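## Task

The cell is paused. The log says: earlier run 9139 threw away plate B38 but left its lid in LP1. This run took the lid off R33 (in N3) and parked it in LP2, took R83's lid (N2) to LP4, and took R38's lid (N1) to LP3. The dispenser then failed and the run stopped. Auto-recovery put the LP3 lid onto N1 and the LP4 lid onto N2, and a watchdog then halted it. Lids carry no marks, so match them to plates only through this log. Seat each plate's own lid fully on it and press CONTINUE. B38's lid and all plates must stay where they started. If two or more plates in the nests lack lids, press CALL instead and leave every plate and lid as it was found. Pressing RETRY, CONTINUE or SKIP fails the task if a gripper holds labware, if any plate at a nest is not seated in it, or if any lid there is not seated on a plate. Anything held in place only by the robot at the end does not count. Finish with both grippers open and clear; resting on the panel housing, the CALL key or the needed key is still clear.

## Robot and tools

ROBOT. Two six-joint arms, left_arm and right_arm, each with a two-finger parallel gripper and a fisheye wrist camera. Bases in the scene frame: left_arm at (-0.038, +0.328, +0.373), right_arm at (-0.005, -0.282, +0.373), both tilted slightly. The mounting plates and the metal frame behind the arms are fixed obstacles. Joint ranges (rad): waist -2.880..2.880, shoulder 0..3.142, elbow 0..3.019, wrist pitch -1.693..1.571, wrist yaw -1.571..1.571, wrist roll -2.094..2.094. Either arm may be parked out of the way.

FRAMES. Everything uses one scene frame: origin on the table top midway between the arms, +x out over the table, +z up, left_arm on the +y side (arm names are not image sides). On each gripper the fingers point along its own +z and close along its own y. end_effector_position is the point between the finger pads, about 1 cm short of the fingertips. Quaternions are written w first.

DECK. Nests are labelled N, lid parks LP; labels are on the deck and do not follow any fixed order, so read them in the images. The PANEL keys, seen from the front, left to right: RETRY (white), CONTINUE (green), SKIP (yellow), CALL (blue). Push a key until it latches. RETRY, CONTINUE and SKIP are go keys: the job ends the moment one goes down. After CALL the job ends once the robot stops. A wrong or early go key is worse than none.

TOOLS.
execute_actions(actions): a list of actions run in order. Each action is a list of 1 to 15 rows; each row is one control step of 1/30 s, and if fewer than 15 are given the last row repeats to fill 15. A row is a single list of 16 numbers covering both arms: left x, y, z, qw, qx, qy, qz, opening, then the same 8 for right. x, y, z are an absolute target position in metres and the quaternion an absolute target orientation, both in the scene frame. opening runs -1 (closed) to +1 (fully open, 0.094 m) and is a target, not an offset. An empty list just returns state and images. An action is refused for both arms if any target lies over 0.6 m from that gripper's current position along one of its axes; a malformed action, or a first action failing that check against the last reported state, cancels the whole call. Each step the controller clips the target to within 70 mm and 16 degrees of the measured pose, so far targets take several actions.
move(target, speed, blocking): target is one 16-number row as above (absolute poses for both arms plus openings; openings are applied at the start). Each gripper travels a straight line to it, turning the short way; all paths finish together, lasting 0.5 to 10 s (cut off at 10 s). speed is m/s, 0.002 to 0.5, default 0.25; turning is limited to twice that in rad/s. Paths ignore obstacles and the other arm. blocking=false returns after 0.5 s while motion continues; further moves or rows are refused until a result shows it ended, so use wait(0) or stop.
wait(seconds): 0 to 10; arms hold their last command; returns early when a running move ends.
stop(): brakes a running move; fingers keep going.
zoom_image(camera, region): camera is cam_high, cam_left_wrist or cam_right_wrist; region [x0, y0, x1, y1] in pixels of that camera's last image, at most 504 by 504.
read_manual(section): only "licences"; no motion.
finished_scene(scene): ends scene 1 or 2 and reports success; irreversible.

RESULTS. The state line gives each gripper's position and quaternion; printed positions can be off, more at long reach. "Hand target" is the pose the controller now drives toward. grip_measured is finger opening on the command scale; the last Joint positions number is the opening in metres. Step readings may show HELD for an arm whose row was held back. A move adds a "move:" line: done, off_target, moving, held (a check blocked the last step) or fault, plus limits=paced (target clipped) or limits=held (steps blocked; motion may then jump faster), and each gripper's distance from its target. "pose unreachable" means a clearance check altered that arm's command. FAULT lines mean an arm stopped; MOTOR HOT warns from 85 °C, and at 100 °C an OVER-TEMPERATURE FAULT drops the arm.

CAMERAS. cam_high 672x504 pinhole with radial distortion, fixed above the table; wrist cameras 616x616 fisheye.

PRACTICE. Arms usually stop a centimetre or more short, mostly low; moves of a few mm may do nothing. Repeat the same quaternion in every row to hold orientation, and give an idle arm its last reported pose and opening each call. To grip, command about 0.03 below grip_measured; less grips more gently. Keep holding short to limit heat. Touch slowly and do not aim far past contact. Never knock labware off the table, drop or slam it, let arms collide, or press hard. Release and back away before pressing a go key.

Each tool is called after "Emit:" as a command line: name --argument value for each argument, lists and objects as JSON in quotes; but a table of rows of numbers goes row by row, as --pt "numbers of a row", without its own name.

## Session

Emit:
execute_actions --actions '[]'

Scene clock: 0.00 s.
left_arm: end_effector_position=(+0.4586, +0.4958, +0.2062) grip_measured=+1.000 end_effector_quat_wxyz=(+0.196, +0.310, +0.752, +0.547) | right_arm: end_effector_position=(+0.5099, -0.3622, +0.2574) grip_measured=+1.000 end_effector_quat_wxyz=(+0.381, -0.025, +0.924, +0.008)
Joint positions: left_arm=[ 0.007  2.124  0.687  1.549 -0.681  1.573  0.094] | right_arm=[-0.251  1.533  0.58   0.564 -0.129 -0.245  0.094]
Joint velocities: left_arm=[-0.024 -0.005 -0.012  0.007  0.022 -0.022  0.   ] | right_arm=[-0.005 -0.015  0.012 -0.007 -0.022  0.022  0.   ]
Hand target (left_arm): +0.458, +0.496, +0.207; +0.197, +0.310, +0.752, +0.548
Hand target (right_arm): +0.514, -0.363, +0.258; +0.385, -0.025, +0.923, +0.007

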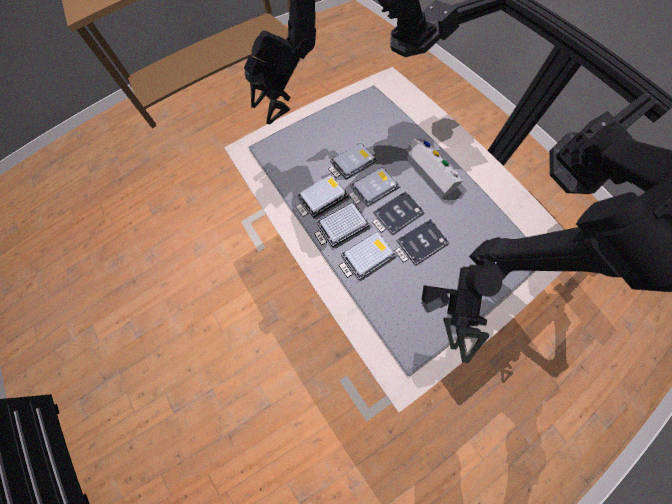

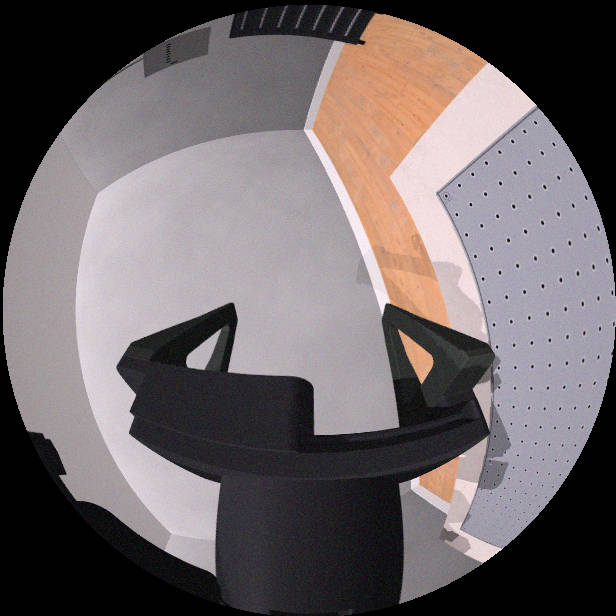

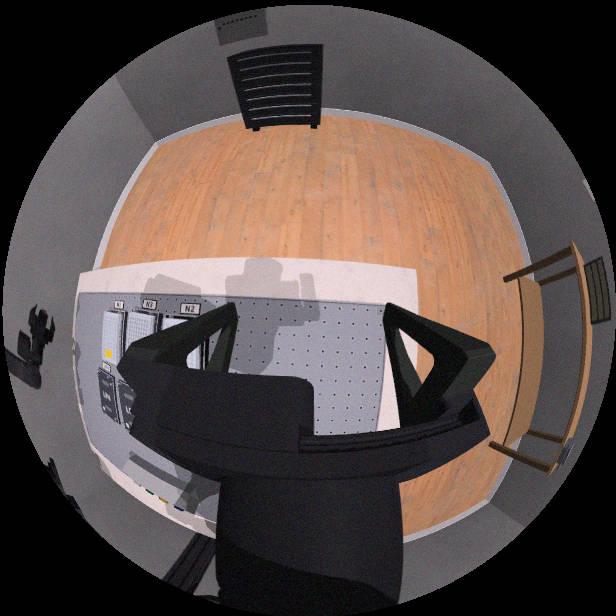

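Emit:
zoom_image --camera "cam_high" --region '[280, 120, 480, 300]'

Emit:
zoom_image --camera "cam_high" --region '[290, 135, 410, 225]'

Emit:
zoom_image --camera "cam_high" --region '[310, 190, 460, 290]'

Region (280, 120, 480, 300) of cam_high's 672x504 image, scaled by 2.520, with more detail than that image has; it fills the top 454 rows of this view, and the rest is white.

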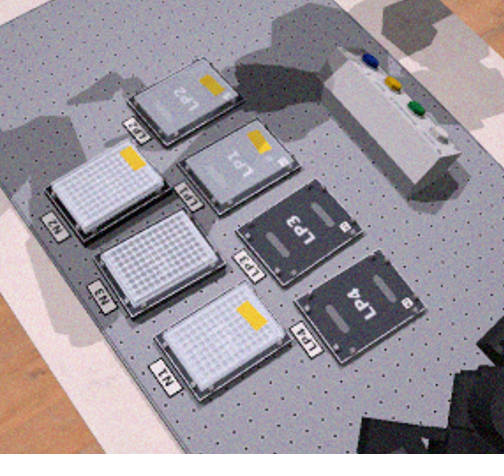

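Region (290, 135, 410, 225) of cam_high's 672x504 image, scaled by 4.200, with more detail than that image has; it fills the top 378 rows of this view, and the rest is white.

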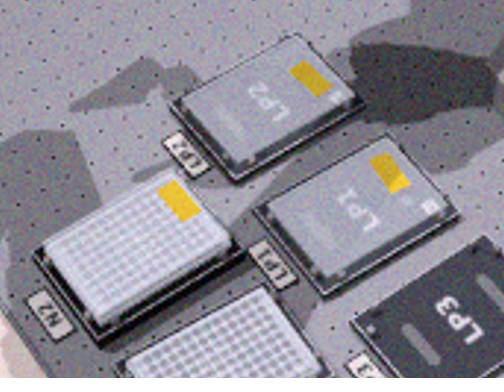

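Region (310, 190, 460, 290) of cam_high's 672x504 image, scaled by 3.360, with more detail than that image has.

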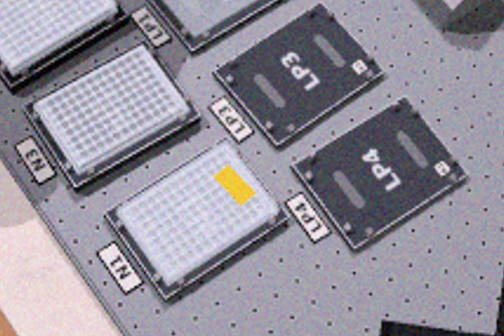

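Emit:
move --target '[0.4586,0.4958,0.2062,0.196,0.310,0.752,0.547,1, 0.274,-0.193,0.12,0,0,1,0,1]' --speed 0.35

Scene clock: 20.13 s.
left_arm: end_effector_position=(+0.4586, +0.4958, +0.2062) grip_measured=+1.000 end_effector_quat_wxyz=(+0.196, +0.310, +0.752, +0.547) | right_arm: end_effector_position=(+0.2743, -0.1984, +0.1211) grip_measured=+1.000 end_effector_quat_wxyz=(+0.006, -0.007, +1.000, -0.001)
Joint positions: left_arm=[ 0.007  2.124  0.687  1.549 -0.681  1.573  0.094] | right_arm=[0.214 1.897 0.501 0.189 0.257 0.207 0.094]
Joint velocities: left_arm=[-0.015  0.005  0.012  0.002  0.037 -0.051  0.   ] | right_arm=[ 0.005 -0.005 -0.007 -0.017  0.007  0.022  0.   ]
Hand target (left_arm): +0.459, +0.496, +0.206; +0.196, +0.310, +0.752, +0.547
Hand target (right_arm): +0.274, -0.196, +0.120; +0.003, -0.004, +1.000, -0.002
Off the commanded pose (left_arm): 0.000 m, 0 deg.
Off the commanded pose (right_arm): 0.006 m, 1 deg.
move: done
camera_calibration (this result's frames):
cam_right_wrist: T_world_to_cam=[[0.00555105, -0.999948, -0.00858431, -0.198517], [-0.812596, -0.00951376, 0.58275, 0.151252], [-0.582801, 0.00374071, -0.812606, 0.379509], [0, 0, 0, 1]] pos_world=[0.345187, -0.198488, 0.218545]

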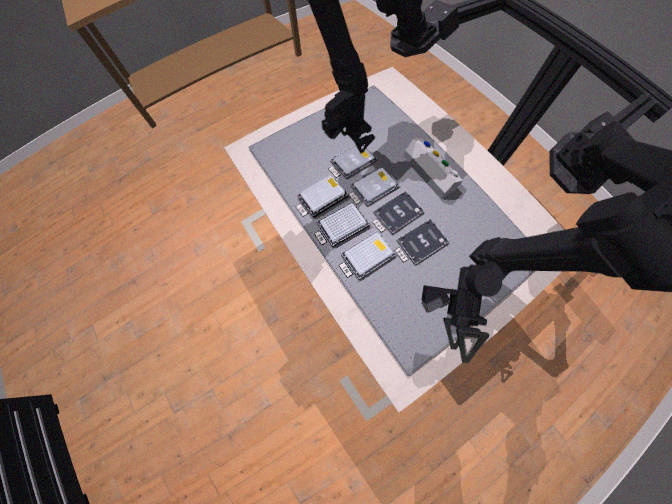

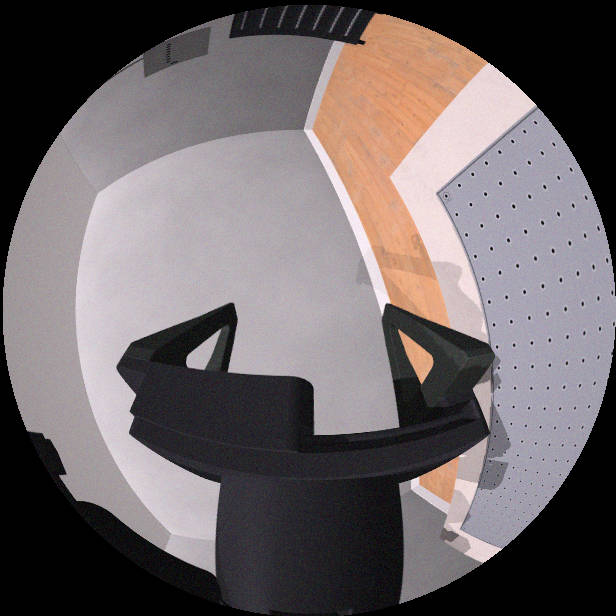

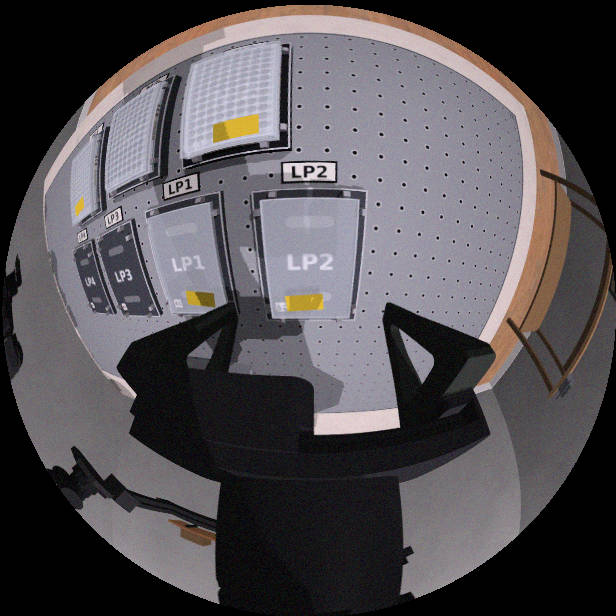

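Emit:
zoom_image --camera "cam_right_wrist" --region '[60, 30, 310, 230]'

Emit:
zoom_image --camera "cam_right_wrist" --region '[220, 170, 400, 340]'

Region (60, 30, 310, 230) of cam_right_wrist's 616x616 image, scaled by 2.016, with more detail than that image has; it fills the top 403 rows of this view, and the rest is white.

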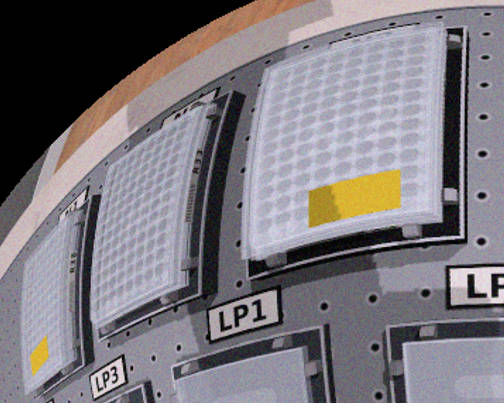

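Region (220, 170, 400, 340) of cam_right_wrist's 616x616 image, scaled by 2.800, with more detail than that image has.

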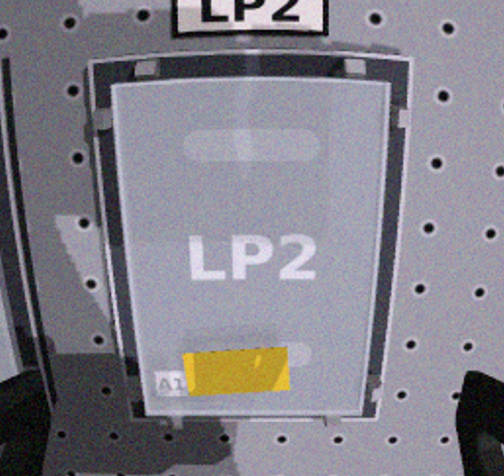

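Emit:
move --target '[0.4586,0.4958,0.2062,0.196,0.310,0.752,0.547,1, 0.264,-0.200,0.065,0,-0.0175,1,0,1]' --speed 0.15

Emit:
zoom_image --camera "cam_right_wrist" --region '[170, 130, 450, 400]'

Emit:
zoom_image --camera "cam_right_wrist" --region '[40, 20, 300, 220]'

Scene clock: 37.47 s.
left_arm: end_effector_position=(+0.4586, +0.4958, +0.2062) grip_measured=+1.000 end_effector_quat_wxyz=(+0.196, +0.310, +0.752, +0.547) | right_arm: end_effector_position=(+0.2599, -0.1952, +0.0692) grip_measured=+1.000 end_effector_quat_wxyz=(-0.004, -0.021, +1.000, +0.000)
Joint positions: left_arm=[ 0.007  2.124  0.687  1.549 -0.681  1.573  0.094] | right_arm=[0.188 2.106 0.561 0.324 0.243 0.158 0.094]
Joint velocities: left_arm=[-0.015  0.005 -0.007 -0.012 -0.007  0.081  0.   ] | right_arm=[-0.005 -0.015  0.007  0.007 -0.037 -0.007  0.   ]
Hand target (left_arm): +0.459, +0.496, +0.206; +0.196, +0.310, +0.752, +0.547
Hand target (right_arm): +0.265, -0.200, +0.066; +0.000, -0.018, +1.000, -0.000
Off the commanded pose (left_arm): 0.000 m, 0 deg.
Off the commanded pose (right_arm): 0.008 m, 1 deg.
move: done
camera_calibration (this result's frames):
cam_right_wrist: T_world_to_cam=[[0.0343388, -0.999363, -0.00976865, -0.202971], [-0.800296, -0.0333507, 0.598677, 0.160848], [-0.598621, -0.01274, -0.800931, 0.328998], [0, 0, 0, 1]] pos_world=[0.332641, -0.193285, 0.165226]

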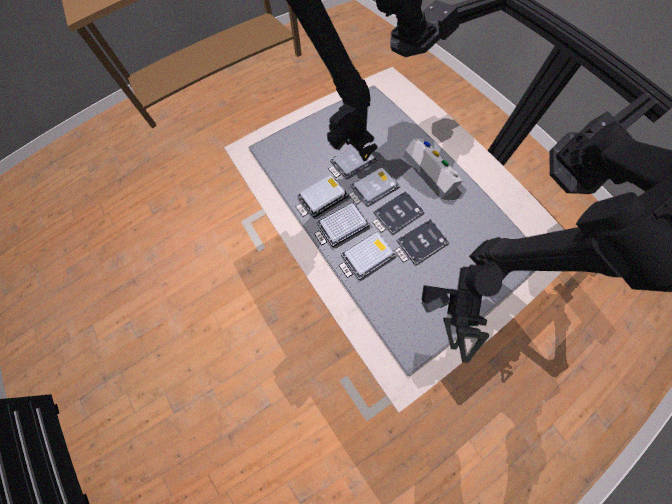

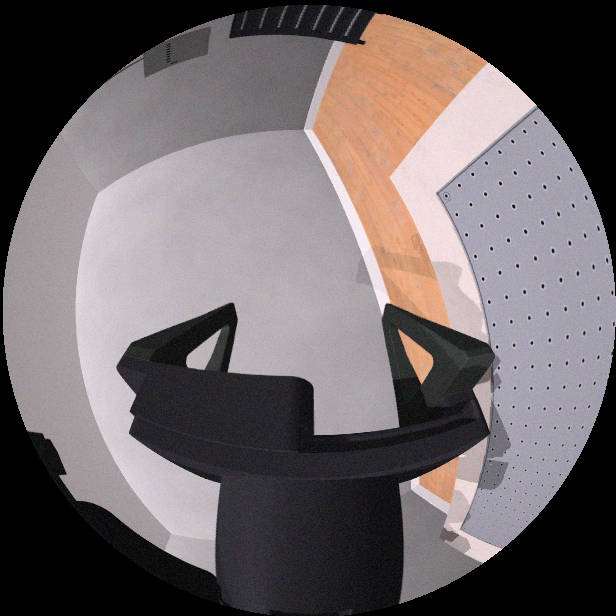

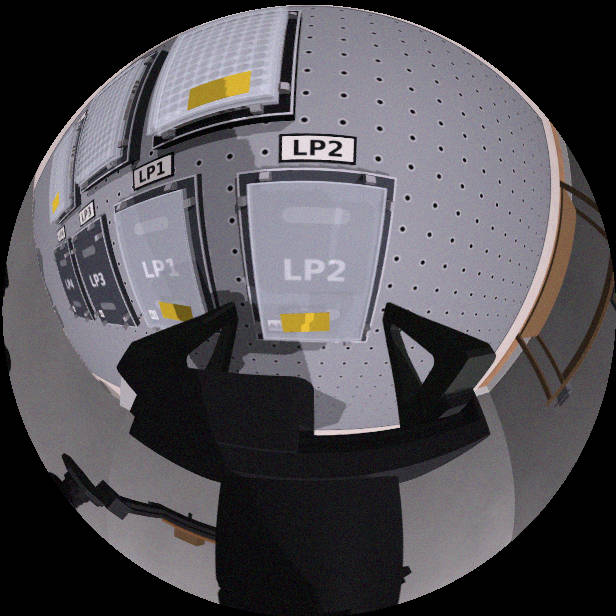

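Region (170, 130, 450, 400) of cam_right_wrist's 616x616 image, scaled by 1.800, with more detail than that image has; it fills the top 486 rows of this view, and the rest is white.

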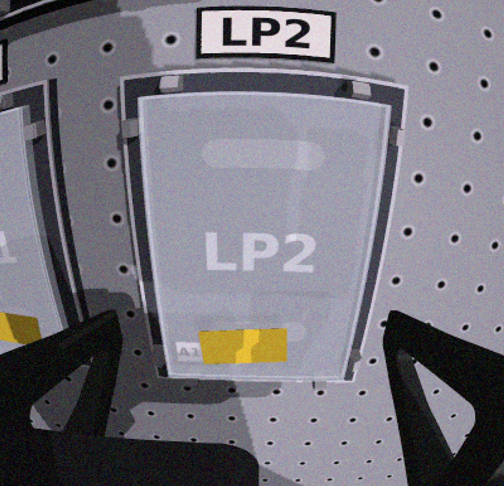

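Region (40, 20, 300, 220) of cam_right_wrist's 616x616 image, scaled by 1.938, with more detail than that image has; it fills the top 388 rows of this view, and the rest is white.

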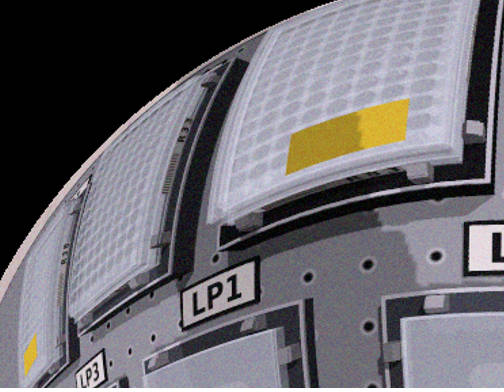

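Emit:
move --target '[0.4586,0.4958,0.2062,0.196,0.310,0.752,0.547,1, 0.267,-0.203,0.05,0,-0.011,1,0,1]' --speed 0.05

Emit:
zoom_image --camera "cam_right_wrist" --region '[170, 130, 450, 400]'

Scene clock: 53.27 s.
left_arm: end_effector_position=(+0.4586, +0.4958, +0.2062) grip_measured=+1.000 end_effector_quat_wxyz=(+0.196, +0.310, +0.752, +0.547) | right_arm: end_effector_position=(+0.2666, -0.1977, +0.0561) grip_measured=+1.000 end_effector_quat_wxyz=(-0.000, -0.014, +1.000, +0.001)
Joint positions: left_arm=[ 0.007  2.124  0.687  1.549 -0.681  1.573  0.094] | right_arm=[0.167 2.144 0.59  0.346 0.235 0.151 0.094]
Joint velocities: left_arm=[-0.005 -0.005 -0.002  0.007 -0.081 -0.051  0.   ] | right_arm=[-0.005  0.005 -0.002 -0.012  0.022  0.037  0.   ]
Hand target (left_arm): +0.459, +0.496, +0.206; +0.196, +0.310, +0.752, +0.547
Hand target (right_arm): +0.267, -0.203, +0.050; -0.000, -0.011, +1.000, -0.000
Off the commanded pose (left_arm): 0.000 m, 0 deg.
Off the commanded pose (right_arm): 0.008 m, 0 deg.
move: done
camera_calibration (this result's frames):
cam_right_wrist: T_world_to_cam=[[0.0189966, -0.999749, -0.0118711, -0.201626], [-0.805607, -0.0223375, 0.592029, 0.177959], [-0.592145, -0.0016831, -0.805829, 0.323208], [0, 0, 0, 1]] pos_world=[0.338582, -0.197056, 0.1527]

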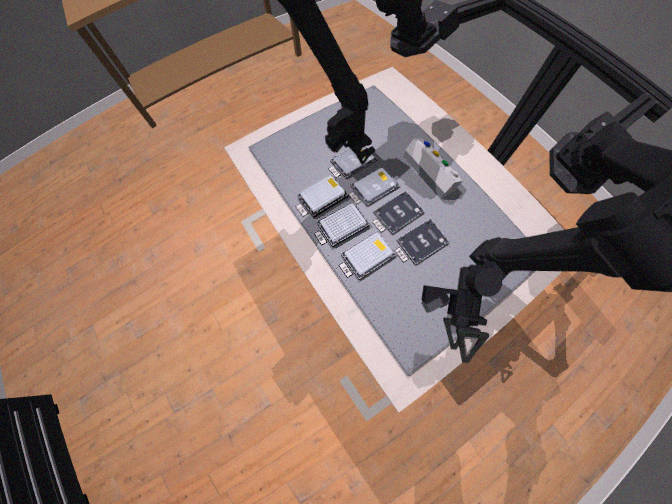

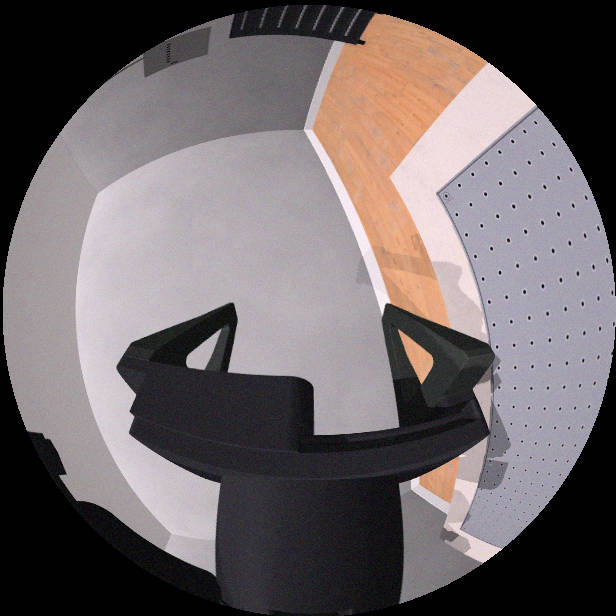

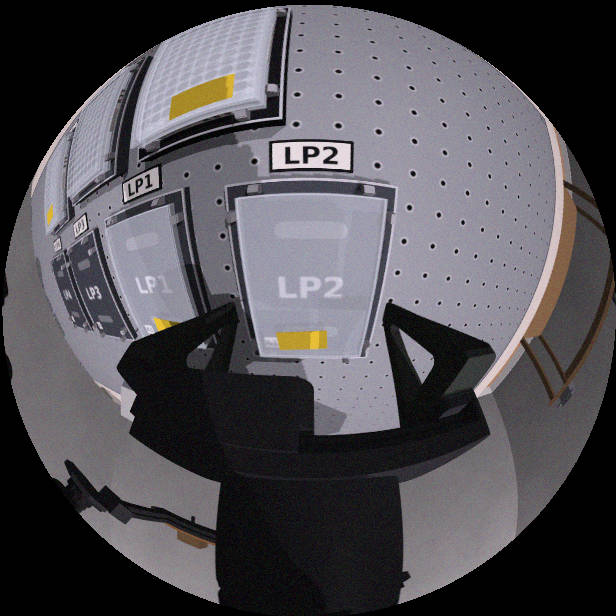

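Region (170, 130, 450, 400) of cam_right_wrist's 616x616 image, scaled by 1.800, with more detail than that image has; it fills the top 486 rows of this view, and the rest is white.

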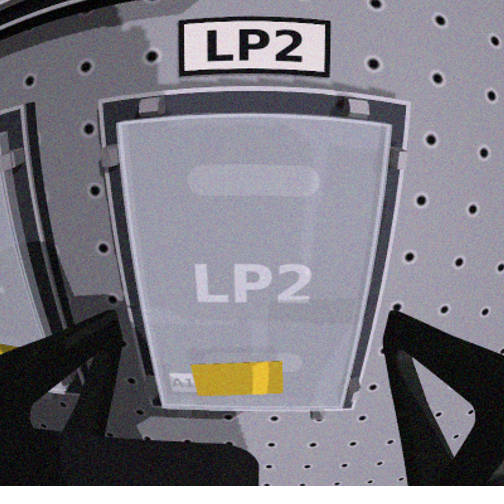

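Emit:
move --target '[0.4586,0.4958,0.2062,0.196,0.310,0.752,0.547,1, 0.267,-0.203,0.033,0,-0.011,1,0,1]' --speed 0.04

Emit:
zoom_image --camera "cam_right_wrist" --region '[170, 130, 450, 400]'

Emit:
zoom_image --camera "cam_high" --region '[310, 120, 410, 200]'

Scene clock: 60.23 s.
left_arm: end_effector_position=(+0.4586, +0.4958, +0.2062) grip_measured=+1.000 end_effector_quat_wxyz=(+0.196, +0.310, +0.752, +0.547) | right_arm: end_effector_position=(+0.2662, -0.1970, +0.0394) grip_measured=+1.000 end_effector_quat_wxyz=(-0.001, -0.014, +1.000, +0.001)
Joint positions: left_arm=[ 0.007  2.124  0.687  1.549 -0.681  1.573  0.094] | right_arm=[0.156 2.2   0.621 0.373 0.231 0.139 0.094]
Joint velocities: left_arm=[-0.015 -0.005 -0.007  0.012  0.081  0.066  0.   ] | right_arm=[-0.005  0.005  0.012  0.017 -0.037  0.022  0.   ]
Hand target (left_arm): +0.459, +0.496, +0.206; +0.196, +0.310, +0.752, +0.547
Hand target (right_arm): +0.267, -0.203, +0.033; -0.000, -0.011, +1.000, -0.000
Off the commanded pose (left_arm): 0.000 m, 0 deg.
Off the commanded pose (right_arm): 0.009 m, 0 deg.
move: done
camera_calibration (this result's frames):
cam_right_wrist: T_world_to_cam=[[0.0207996, -0.999709, -0.0122263, -0.20163], [-0.804868, -0.0239977, 0.592968, 0.186963], [-0.593089, -0.00249297, -0.805133, 0.30954], [0, 0, 0, 1]] pos_world=[0.338259, -0.196312, 0.135893]

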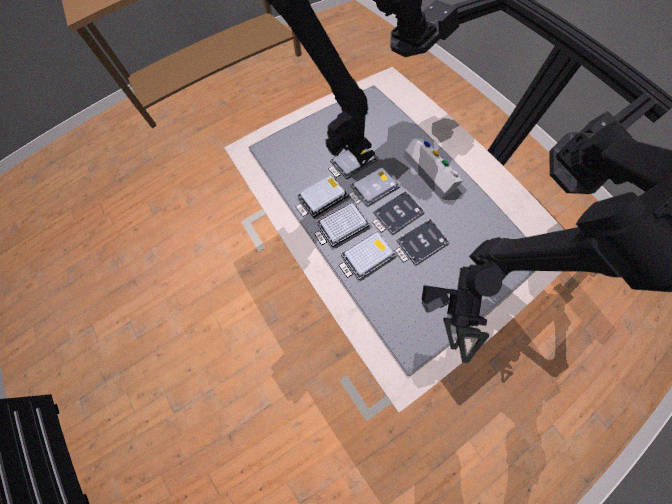

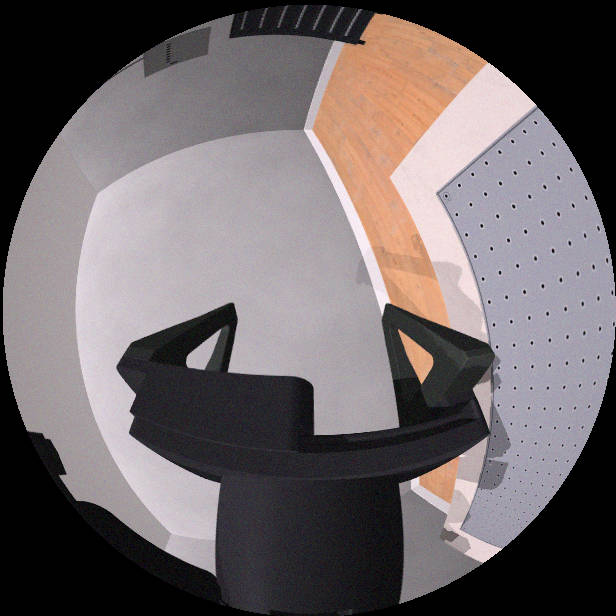

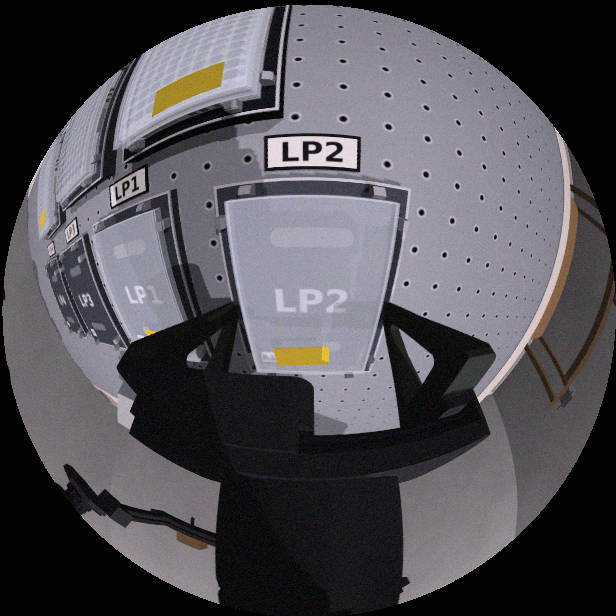

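Region (170, 130, 450, 400) of cam_right_wrist's 616x616 image, scaled by 1.800, with more detail than that image has; it fills the top 486 rows of this view, and the rest is white.

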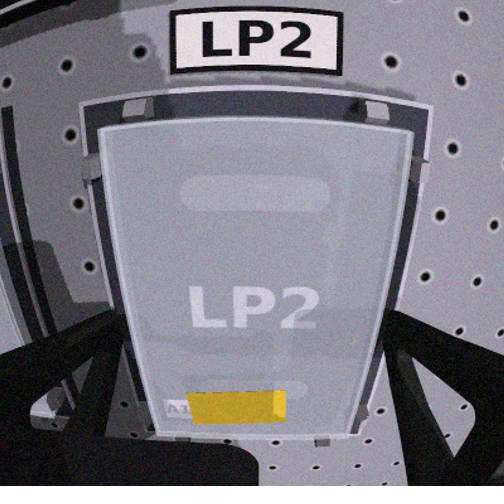

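Region (310, 120, 410, 200) of cam_high's 672x504 image, scaled by 5.040, with more detail than that image has; it fills the top 403 rows of this view, and the rest is white.

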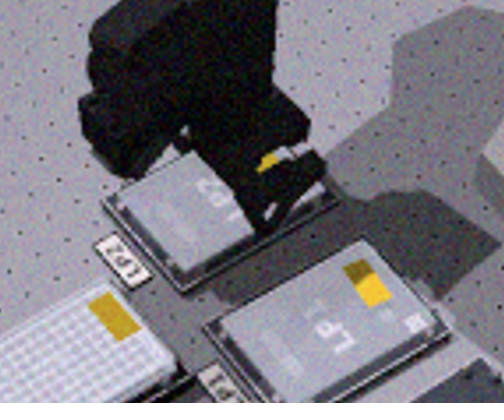

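Emit:
move --target '[0.4586,0.4958,0.2062,0.196,0.310,0.752,0.547,1, 0.267,-0.203,0.029,0,-0.011,1,0,1]' --speed 0.02

Emit:
move --target '[0.4586,0.4958,0.2062,0.196,0.310,0.752,0.547,1, 0.267,-0.203,0.029,0,-0.011,1,0,0.76]' --speed 0.02

Emit:
zoom_image --camera "cam_right_wrist" --region '[170, 130, 450, 400]'

Scene clock: 66.97 s.
left_arm: end_effector_position=(+0.4586, +0.4958, +0.2062) grip_measured=+1.000 end_effector_quat_wxyz=(+0.196, +0.310, +0.752, +0.547) | right_arm: end_effector_position=(+0.2675, -0.1961, +0.0366) grip_measured=+1.000 end_effector_quat_wxyz=(+0.001, -0.015, +1.000, +0.002)
Joint positions: left_arm=[ 0.007  2.124  0.687  1.549 -0.681  1.573  0.094] | right_arm=[0.156 2.209 0.628 0.38  0.23  0.137 0.094]
Joint velocities: left_arm=[-0.005  0.005  0.017 -0.002 -0.051  0.066  0.   ] | right_arm=[ 0.005 -0.005 -0.007  0.002  0.037 -0.051  0.   ]
Hand target (left_arm): +0.459, +0.496, +0.206; +0.196, +0.310, +0.752, +0.547
Hand target (right_arm): +0.267, -0.203, +0.029; -0.000, -0.011, +1.000, -0.000
Off the commanded pose (left_arm): 0.000 m, 0 deg.
Off the commanded pose (right_arm): 0.010 m, 1 deg.
move: done
camera_calibration (this result's frames):
cam_right_wrist: T_world_to_cam=[[0.0222028, -0.999663, -0.0134275, -0.201142], [-0.80711, -0.0258488, 0.589835, 0.190054], [-0.589983, -0.00225853, -0.807412, 0.307429], [0, 0, 0, 1]] pos_world=[0.339239, -0.195467, 0.133421]

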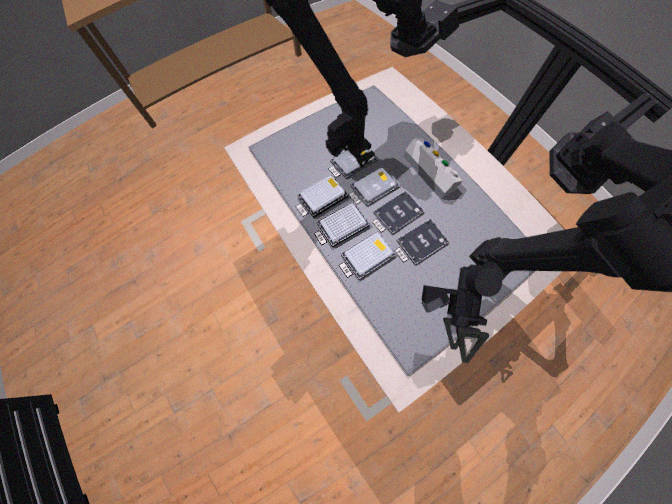

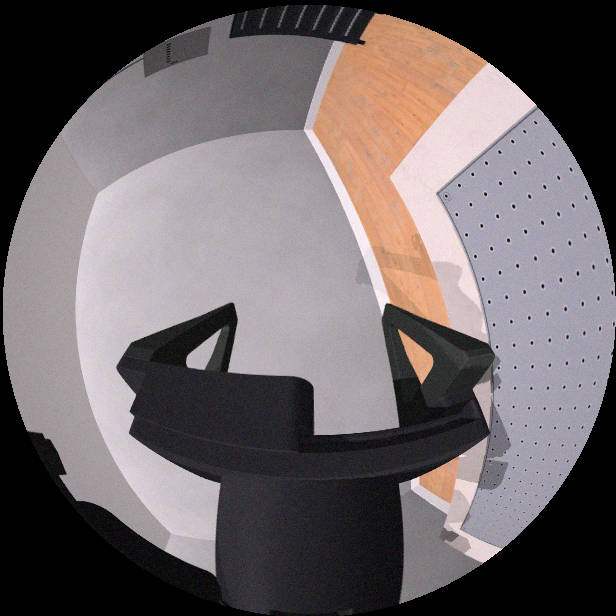

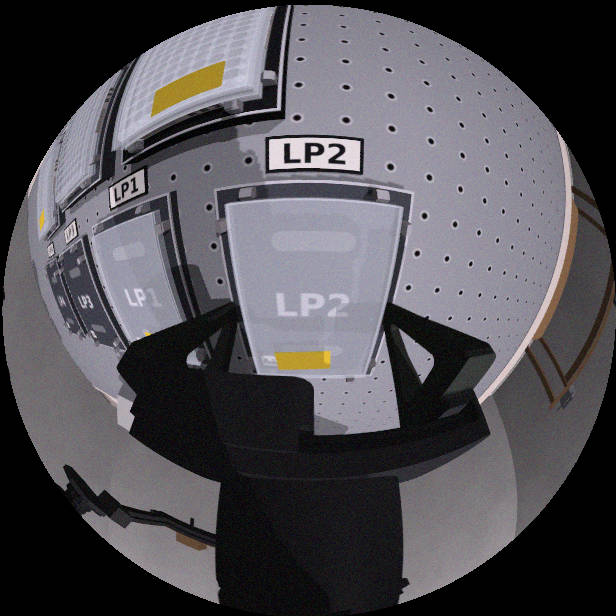

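Scene clock: 67.70 s.
left_arm: end_effector_position=(+0.4586, +0.4958, +0.2062) grip_measured=+1.000 end_effector_quat_wxyz=(+0.196, +0.310, +0.752, +0.547) | right_arm: end_effector_position=(+0.2677, -0.1965, +0.0366) grip_measured=+0.796 end_effector_quat_wxyz=(+0.002, -0.015, +1.000, +0.001)
Joint positions: left_arm=[ 0.007  2.124  0.687  1.549 -0.681  1.573  0.094] | right_arm=[0.155 2.209 0.628 0.38  0.231 0.136 0.084]
Joint velocities: left_arm=[ 0.005  0.005  0.012 -0.012  0.081 -0.037  0.   ] | right_arm=[-0.015 -0.024  0.012 -0.027  0.022 -0.066 -0.   ]
Hand target (left_arm): +0.459, +0.496, +0.206; +0.196, +0.310, +0.752, +0.547
Hand target (right_arm): +0.267, -0.203, +0.029; +0.000, -0.011, +1.000, -0.000
Off the commanded pose (left_arm): 0.000 m, 0 deg.
Off the commanded pose (right_arm): 0.010 m, 1 deg.
move: done
camera_calibration (this result's frames):
cam_right_wrist: T_world_to_cam=[[0.0224848, -0.999669, -0.0124826, -0.201646], [-0.807543, -0.0255213, 0.589257, 0.19046], [-0.589381, -0.00316912, -0.807849, 0.30719], [0, 0, 0, 1]] pos_world=[0.33939, -0.195745, 0.133416]

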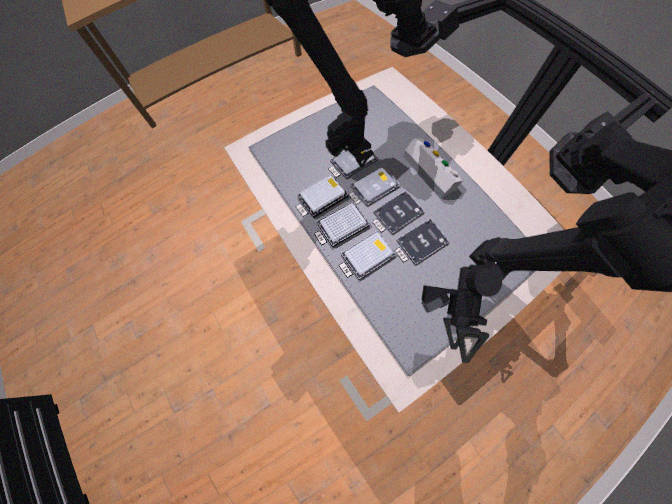

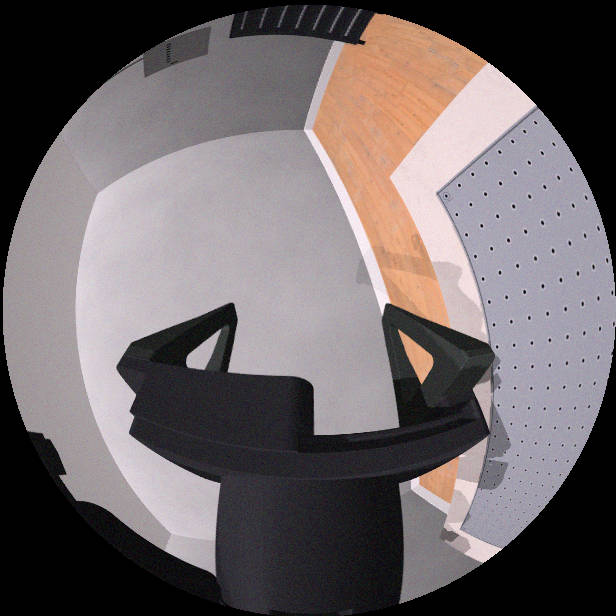

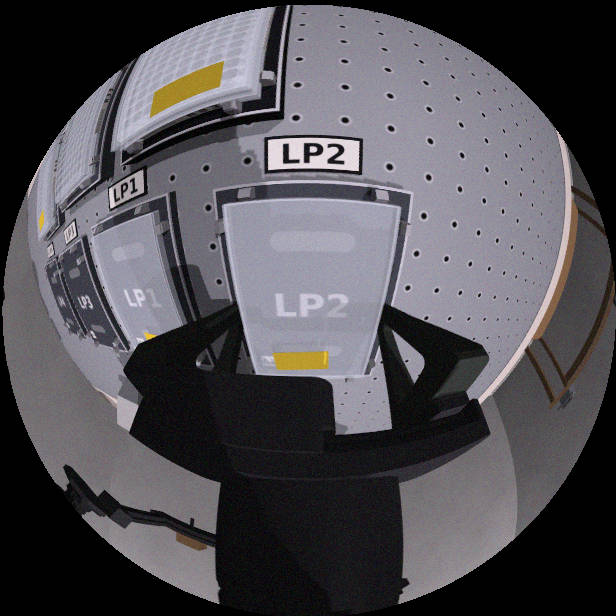

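Region (170, 130, 450, 400) of cam_right_wrist's 616x616 image, scaled by 1.800, with more detail than that image has; it fills the top 486 rows of this view, and the rest is white.

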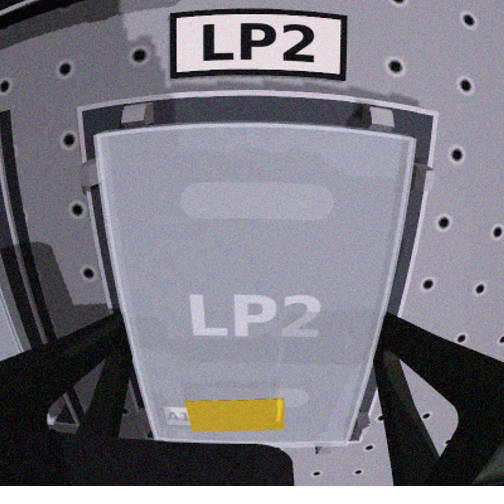

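Emit:
move --target '[0.4586,0.4958,0.2062,0.196,0.310,0.752,0.547,1, 0.268,-0.197,0.085,0,-0.014,1,0,0.76]' --speed 0.08

Emit:
move --target '[0.4586,0.4958,0.2062,0.196,0.310,0.752,0.547,1, 0.448,0.002,0.095,0,-0.014,1,0,0.76]' --speed 0.2

Emit:
zoom_image --camera "cam_right_wrist" --region '[130, 100, 490, 400]'

Scene clock: 73.57 s.
left_arm: end_effector_position=(+0.4586, +0.4958, +0.2062) grip_measured=+1.000 end_effector_quat_wxyz=(+0.196, +0.310, +0.752, +0.547) | right_arm: end_effector_position=(+0.2786, -0.2005, +0.0800) grip_measured=+0.796 end_effector_quat_wxyz=(+0.009, -0.010, +1.000, +0.001)
Joint positions: left_arm=[ 0.007  2.124  0.687  1.549 -0.681  1.573  0.094] | right_arm=[0.171 2.048 0.563 0.296 0.241 0.158 0.084]
Joint velocities: left_arm=[-0.015 -0.005  0.012 -0.017 -0.007 -0.022  0.   ] | right_arm=[-0.005 -0.005 -0.002 -0.002 -0.022  0.007 -0.001]
Hand target (left_arm): +0.459, +0.496, +0.206; +0.196, +0.310, +0.752, +0.547
Hand target (right_arm): +0.268, -0.197, +0.085; +0.000, -0.014, +1.000, +0.000
Off the commanded pose (left_arm): 0.000 m, 0 deg.
Off the commanded pose (right_arm): 0.012 m, 1 deg.
move: off_target (right_arm)
camera_calibration (this result's frames):
cam_right_wrist: T_world_to_cam=[[0.0115501, -0.999874, -0.0108586, -0.202481], [-0.816554, -0.0156993, 0.577056, 0.179056], [-0.577154, 0.00220158, -0.816633, 0.347021], [0, 0, 0, 1]] pos_world=[0.348832, -0.200408, 0.177864]

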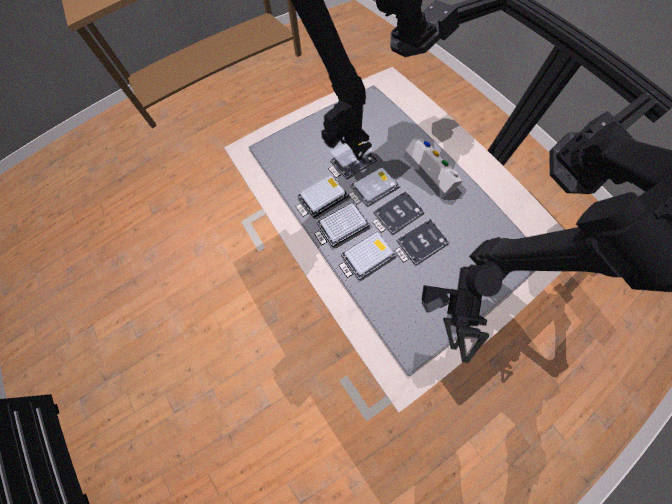

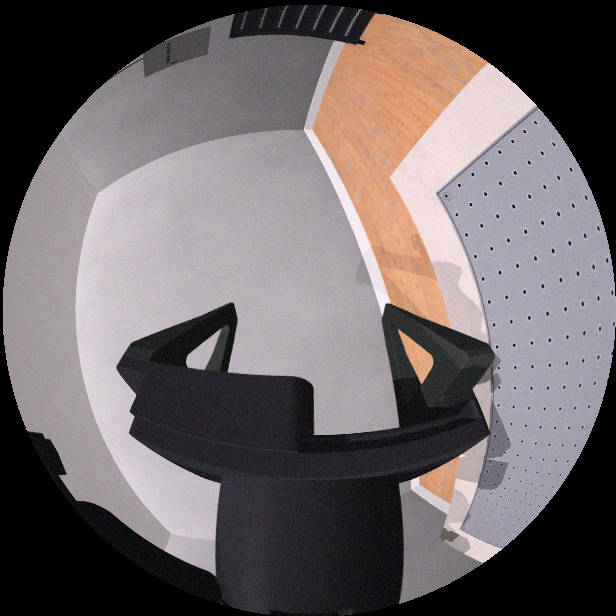

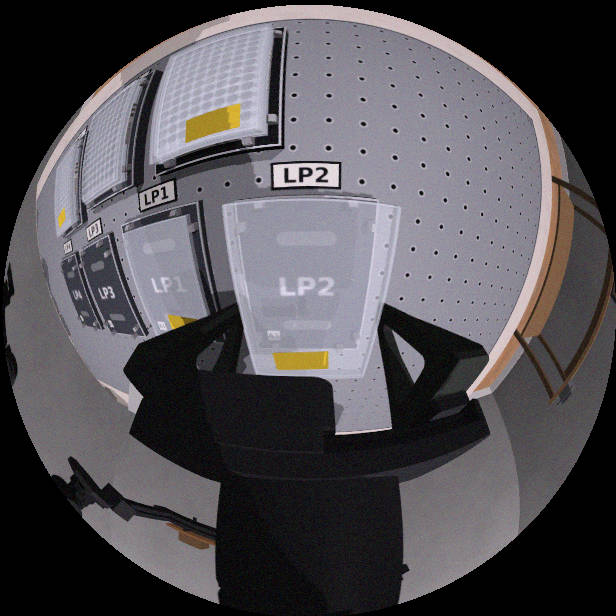

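Scene clock: 75.43 s.
left_arm: end_effector_position=(+0.4586, +0.4958, +0.2062) grip_measured=+1.000 end_effector_quat_wxyz=(+0.196, +0.310, +0.752, +0.547) | right_arm: end_effector_position=(+0.4520, -0.0045, +0.1016) grip_measured=+0.796 end_effector_quat_wxyz=(+0.007, -0.011, +1.000, +0.004)
Joint positions: left_arm=[ 0.007  2.124  0.687  1.549 -0.681  1.573  0.094] | right_arm=[ 0.473  2.134  1.232 -0.374  0.333  0.453  0.084]
Joint velocities: left_arm=[-0.005  0.005 -0.017  0.012 -0.051 -0.051  0.   ] | right_arm=[-0.005 -0.005 -0.002 -0.012 -0.007 -0.066 -0.001]
Hand target (left_arm): +0.459, +0.496, +0.206; +0.196, +0.310, +0.752, +0.547
Hand target (right_arm): +0.447, +0.004, +0.096; +0.002, -0.014, +1.000, +0.002
Off the commanded pose (left_arm): 0.000 m, 0 deg.
Off the commanded pose (right_arm): 0.010 m, 1 deg.
move: done
camera_calibration (this result's frames):
cam_right_wrist: T_world_to_cam=[[0.0148153, -0.999722, -0.0183232, -0.00893567], [-0.813947, -0.0227017, 0.580495, 0.309624], [-0.58075, 0.00631387, -0.814057, 0.465663], [0, 0, 0, 1]] pos_world=[0.522583, -0.00484434, 0.199177]

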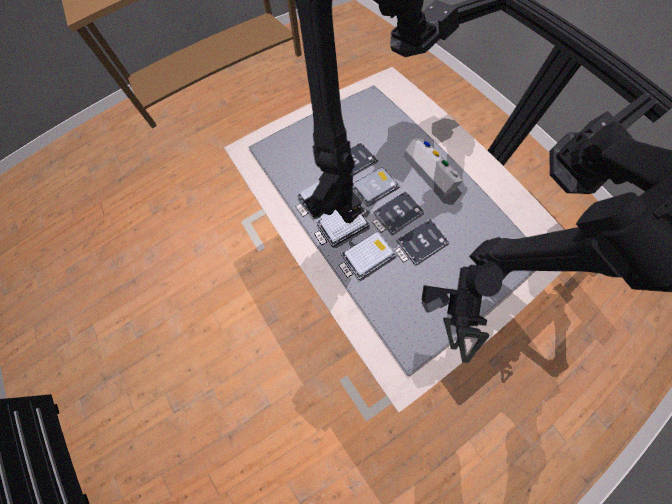

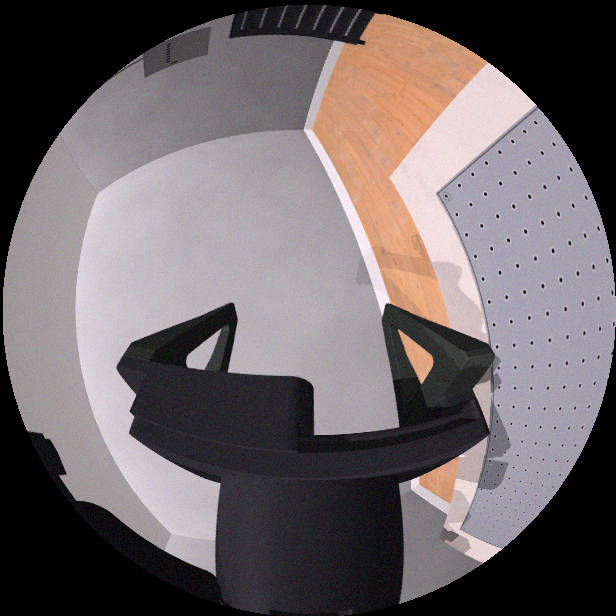

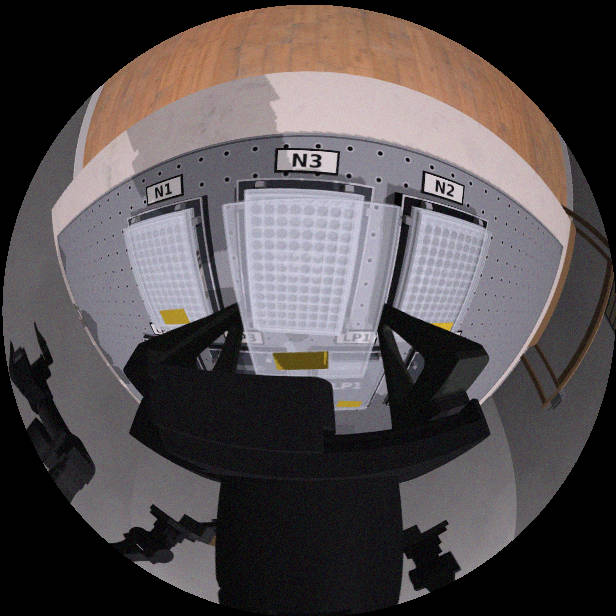

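Region (130, 100, 490, 400) of cam_right_wrist's 616x616 image, scaled by 1.400, with more detail than that image has.

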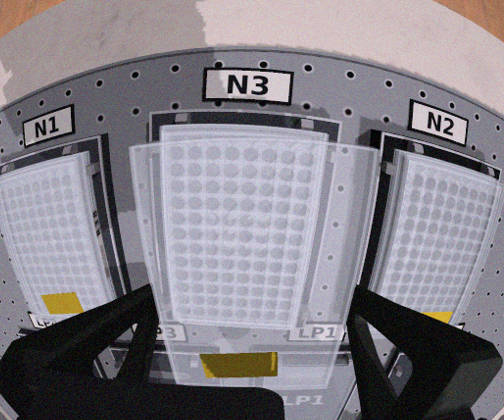

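Emit:
zoom_image --camera "cam_right_wrist" --region '[210, 165, 410, 355]'

Emit:
zoom_image --camera "cam_right_wrist" --region '[370, 170, 530, 340]'

Emit:
zoom_image --camera "cam_right_wrist" --region '[90, 170, 250, 340]'

Region (210, 165, 410, 355) of cam_right_wrist's 616x616 image, scaled by 2.520, with more detail than that image has; it fills the top 479 rows of this view, and the rest is white.

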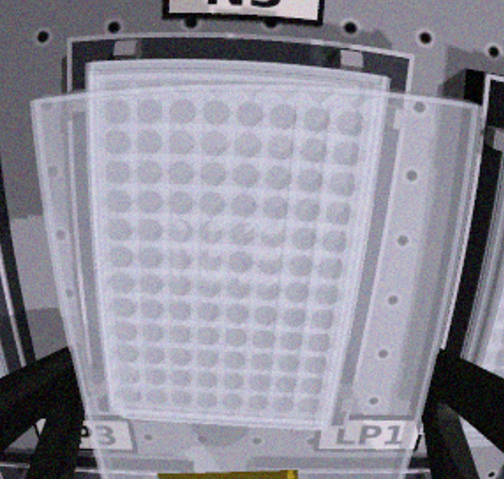

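Region (370, 170, 530, 340) of cam_right_wrist's 616x616 image, scaled by 2.965, with more detail than that image has; it fills the left 474 columns of this view, and the rest is white.

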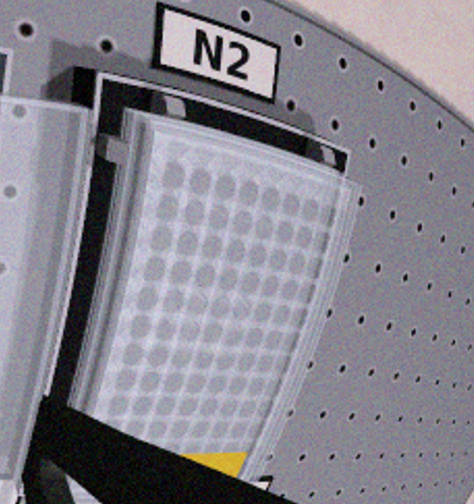

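Region (90, 170, 250, 340) of cam_right_wrist's 616x616 image, scaled by 2.965, with more detail than that image has; it fills the left 474 columns of this view, and the rest is white.

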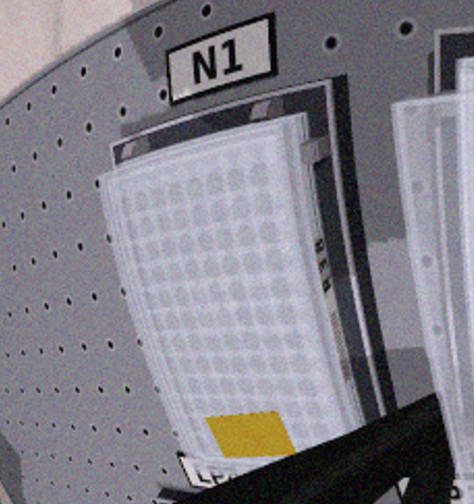

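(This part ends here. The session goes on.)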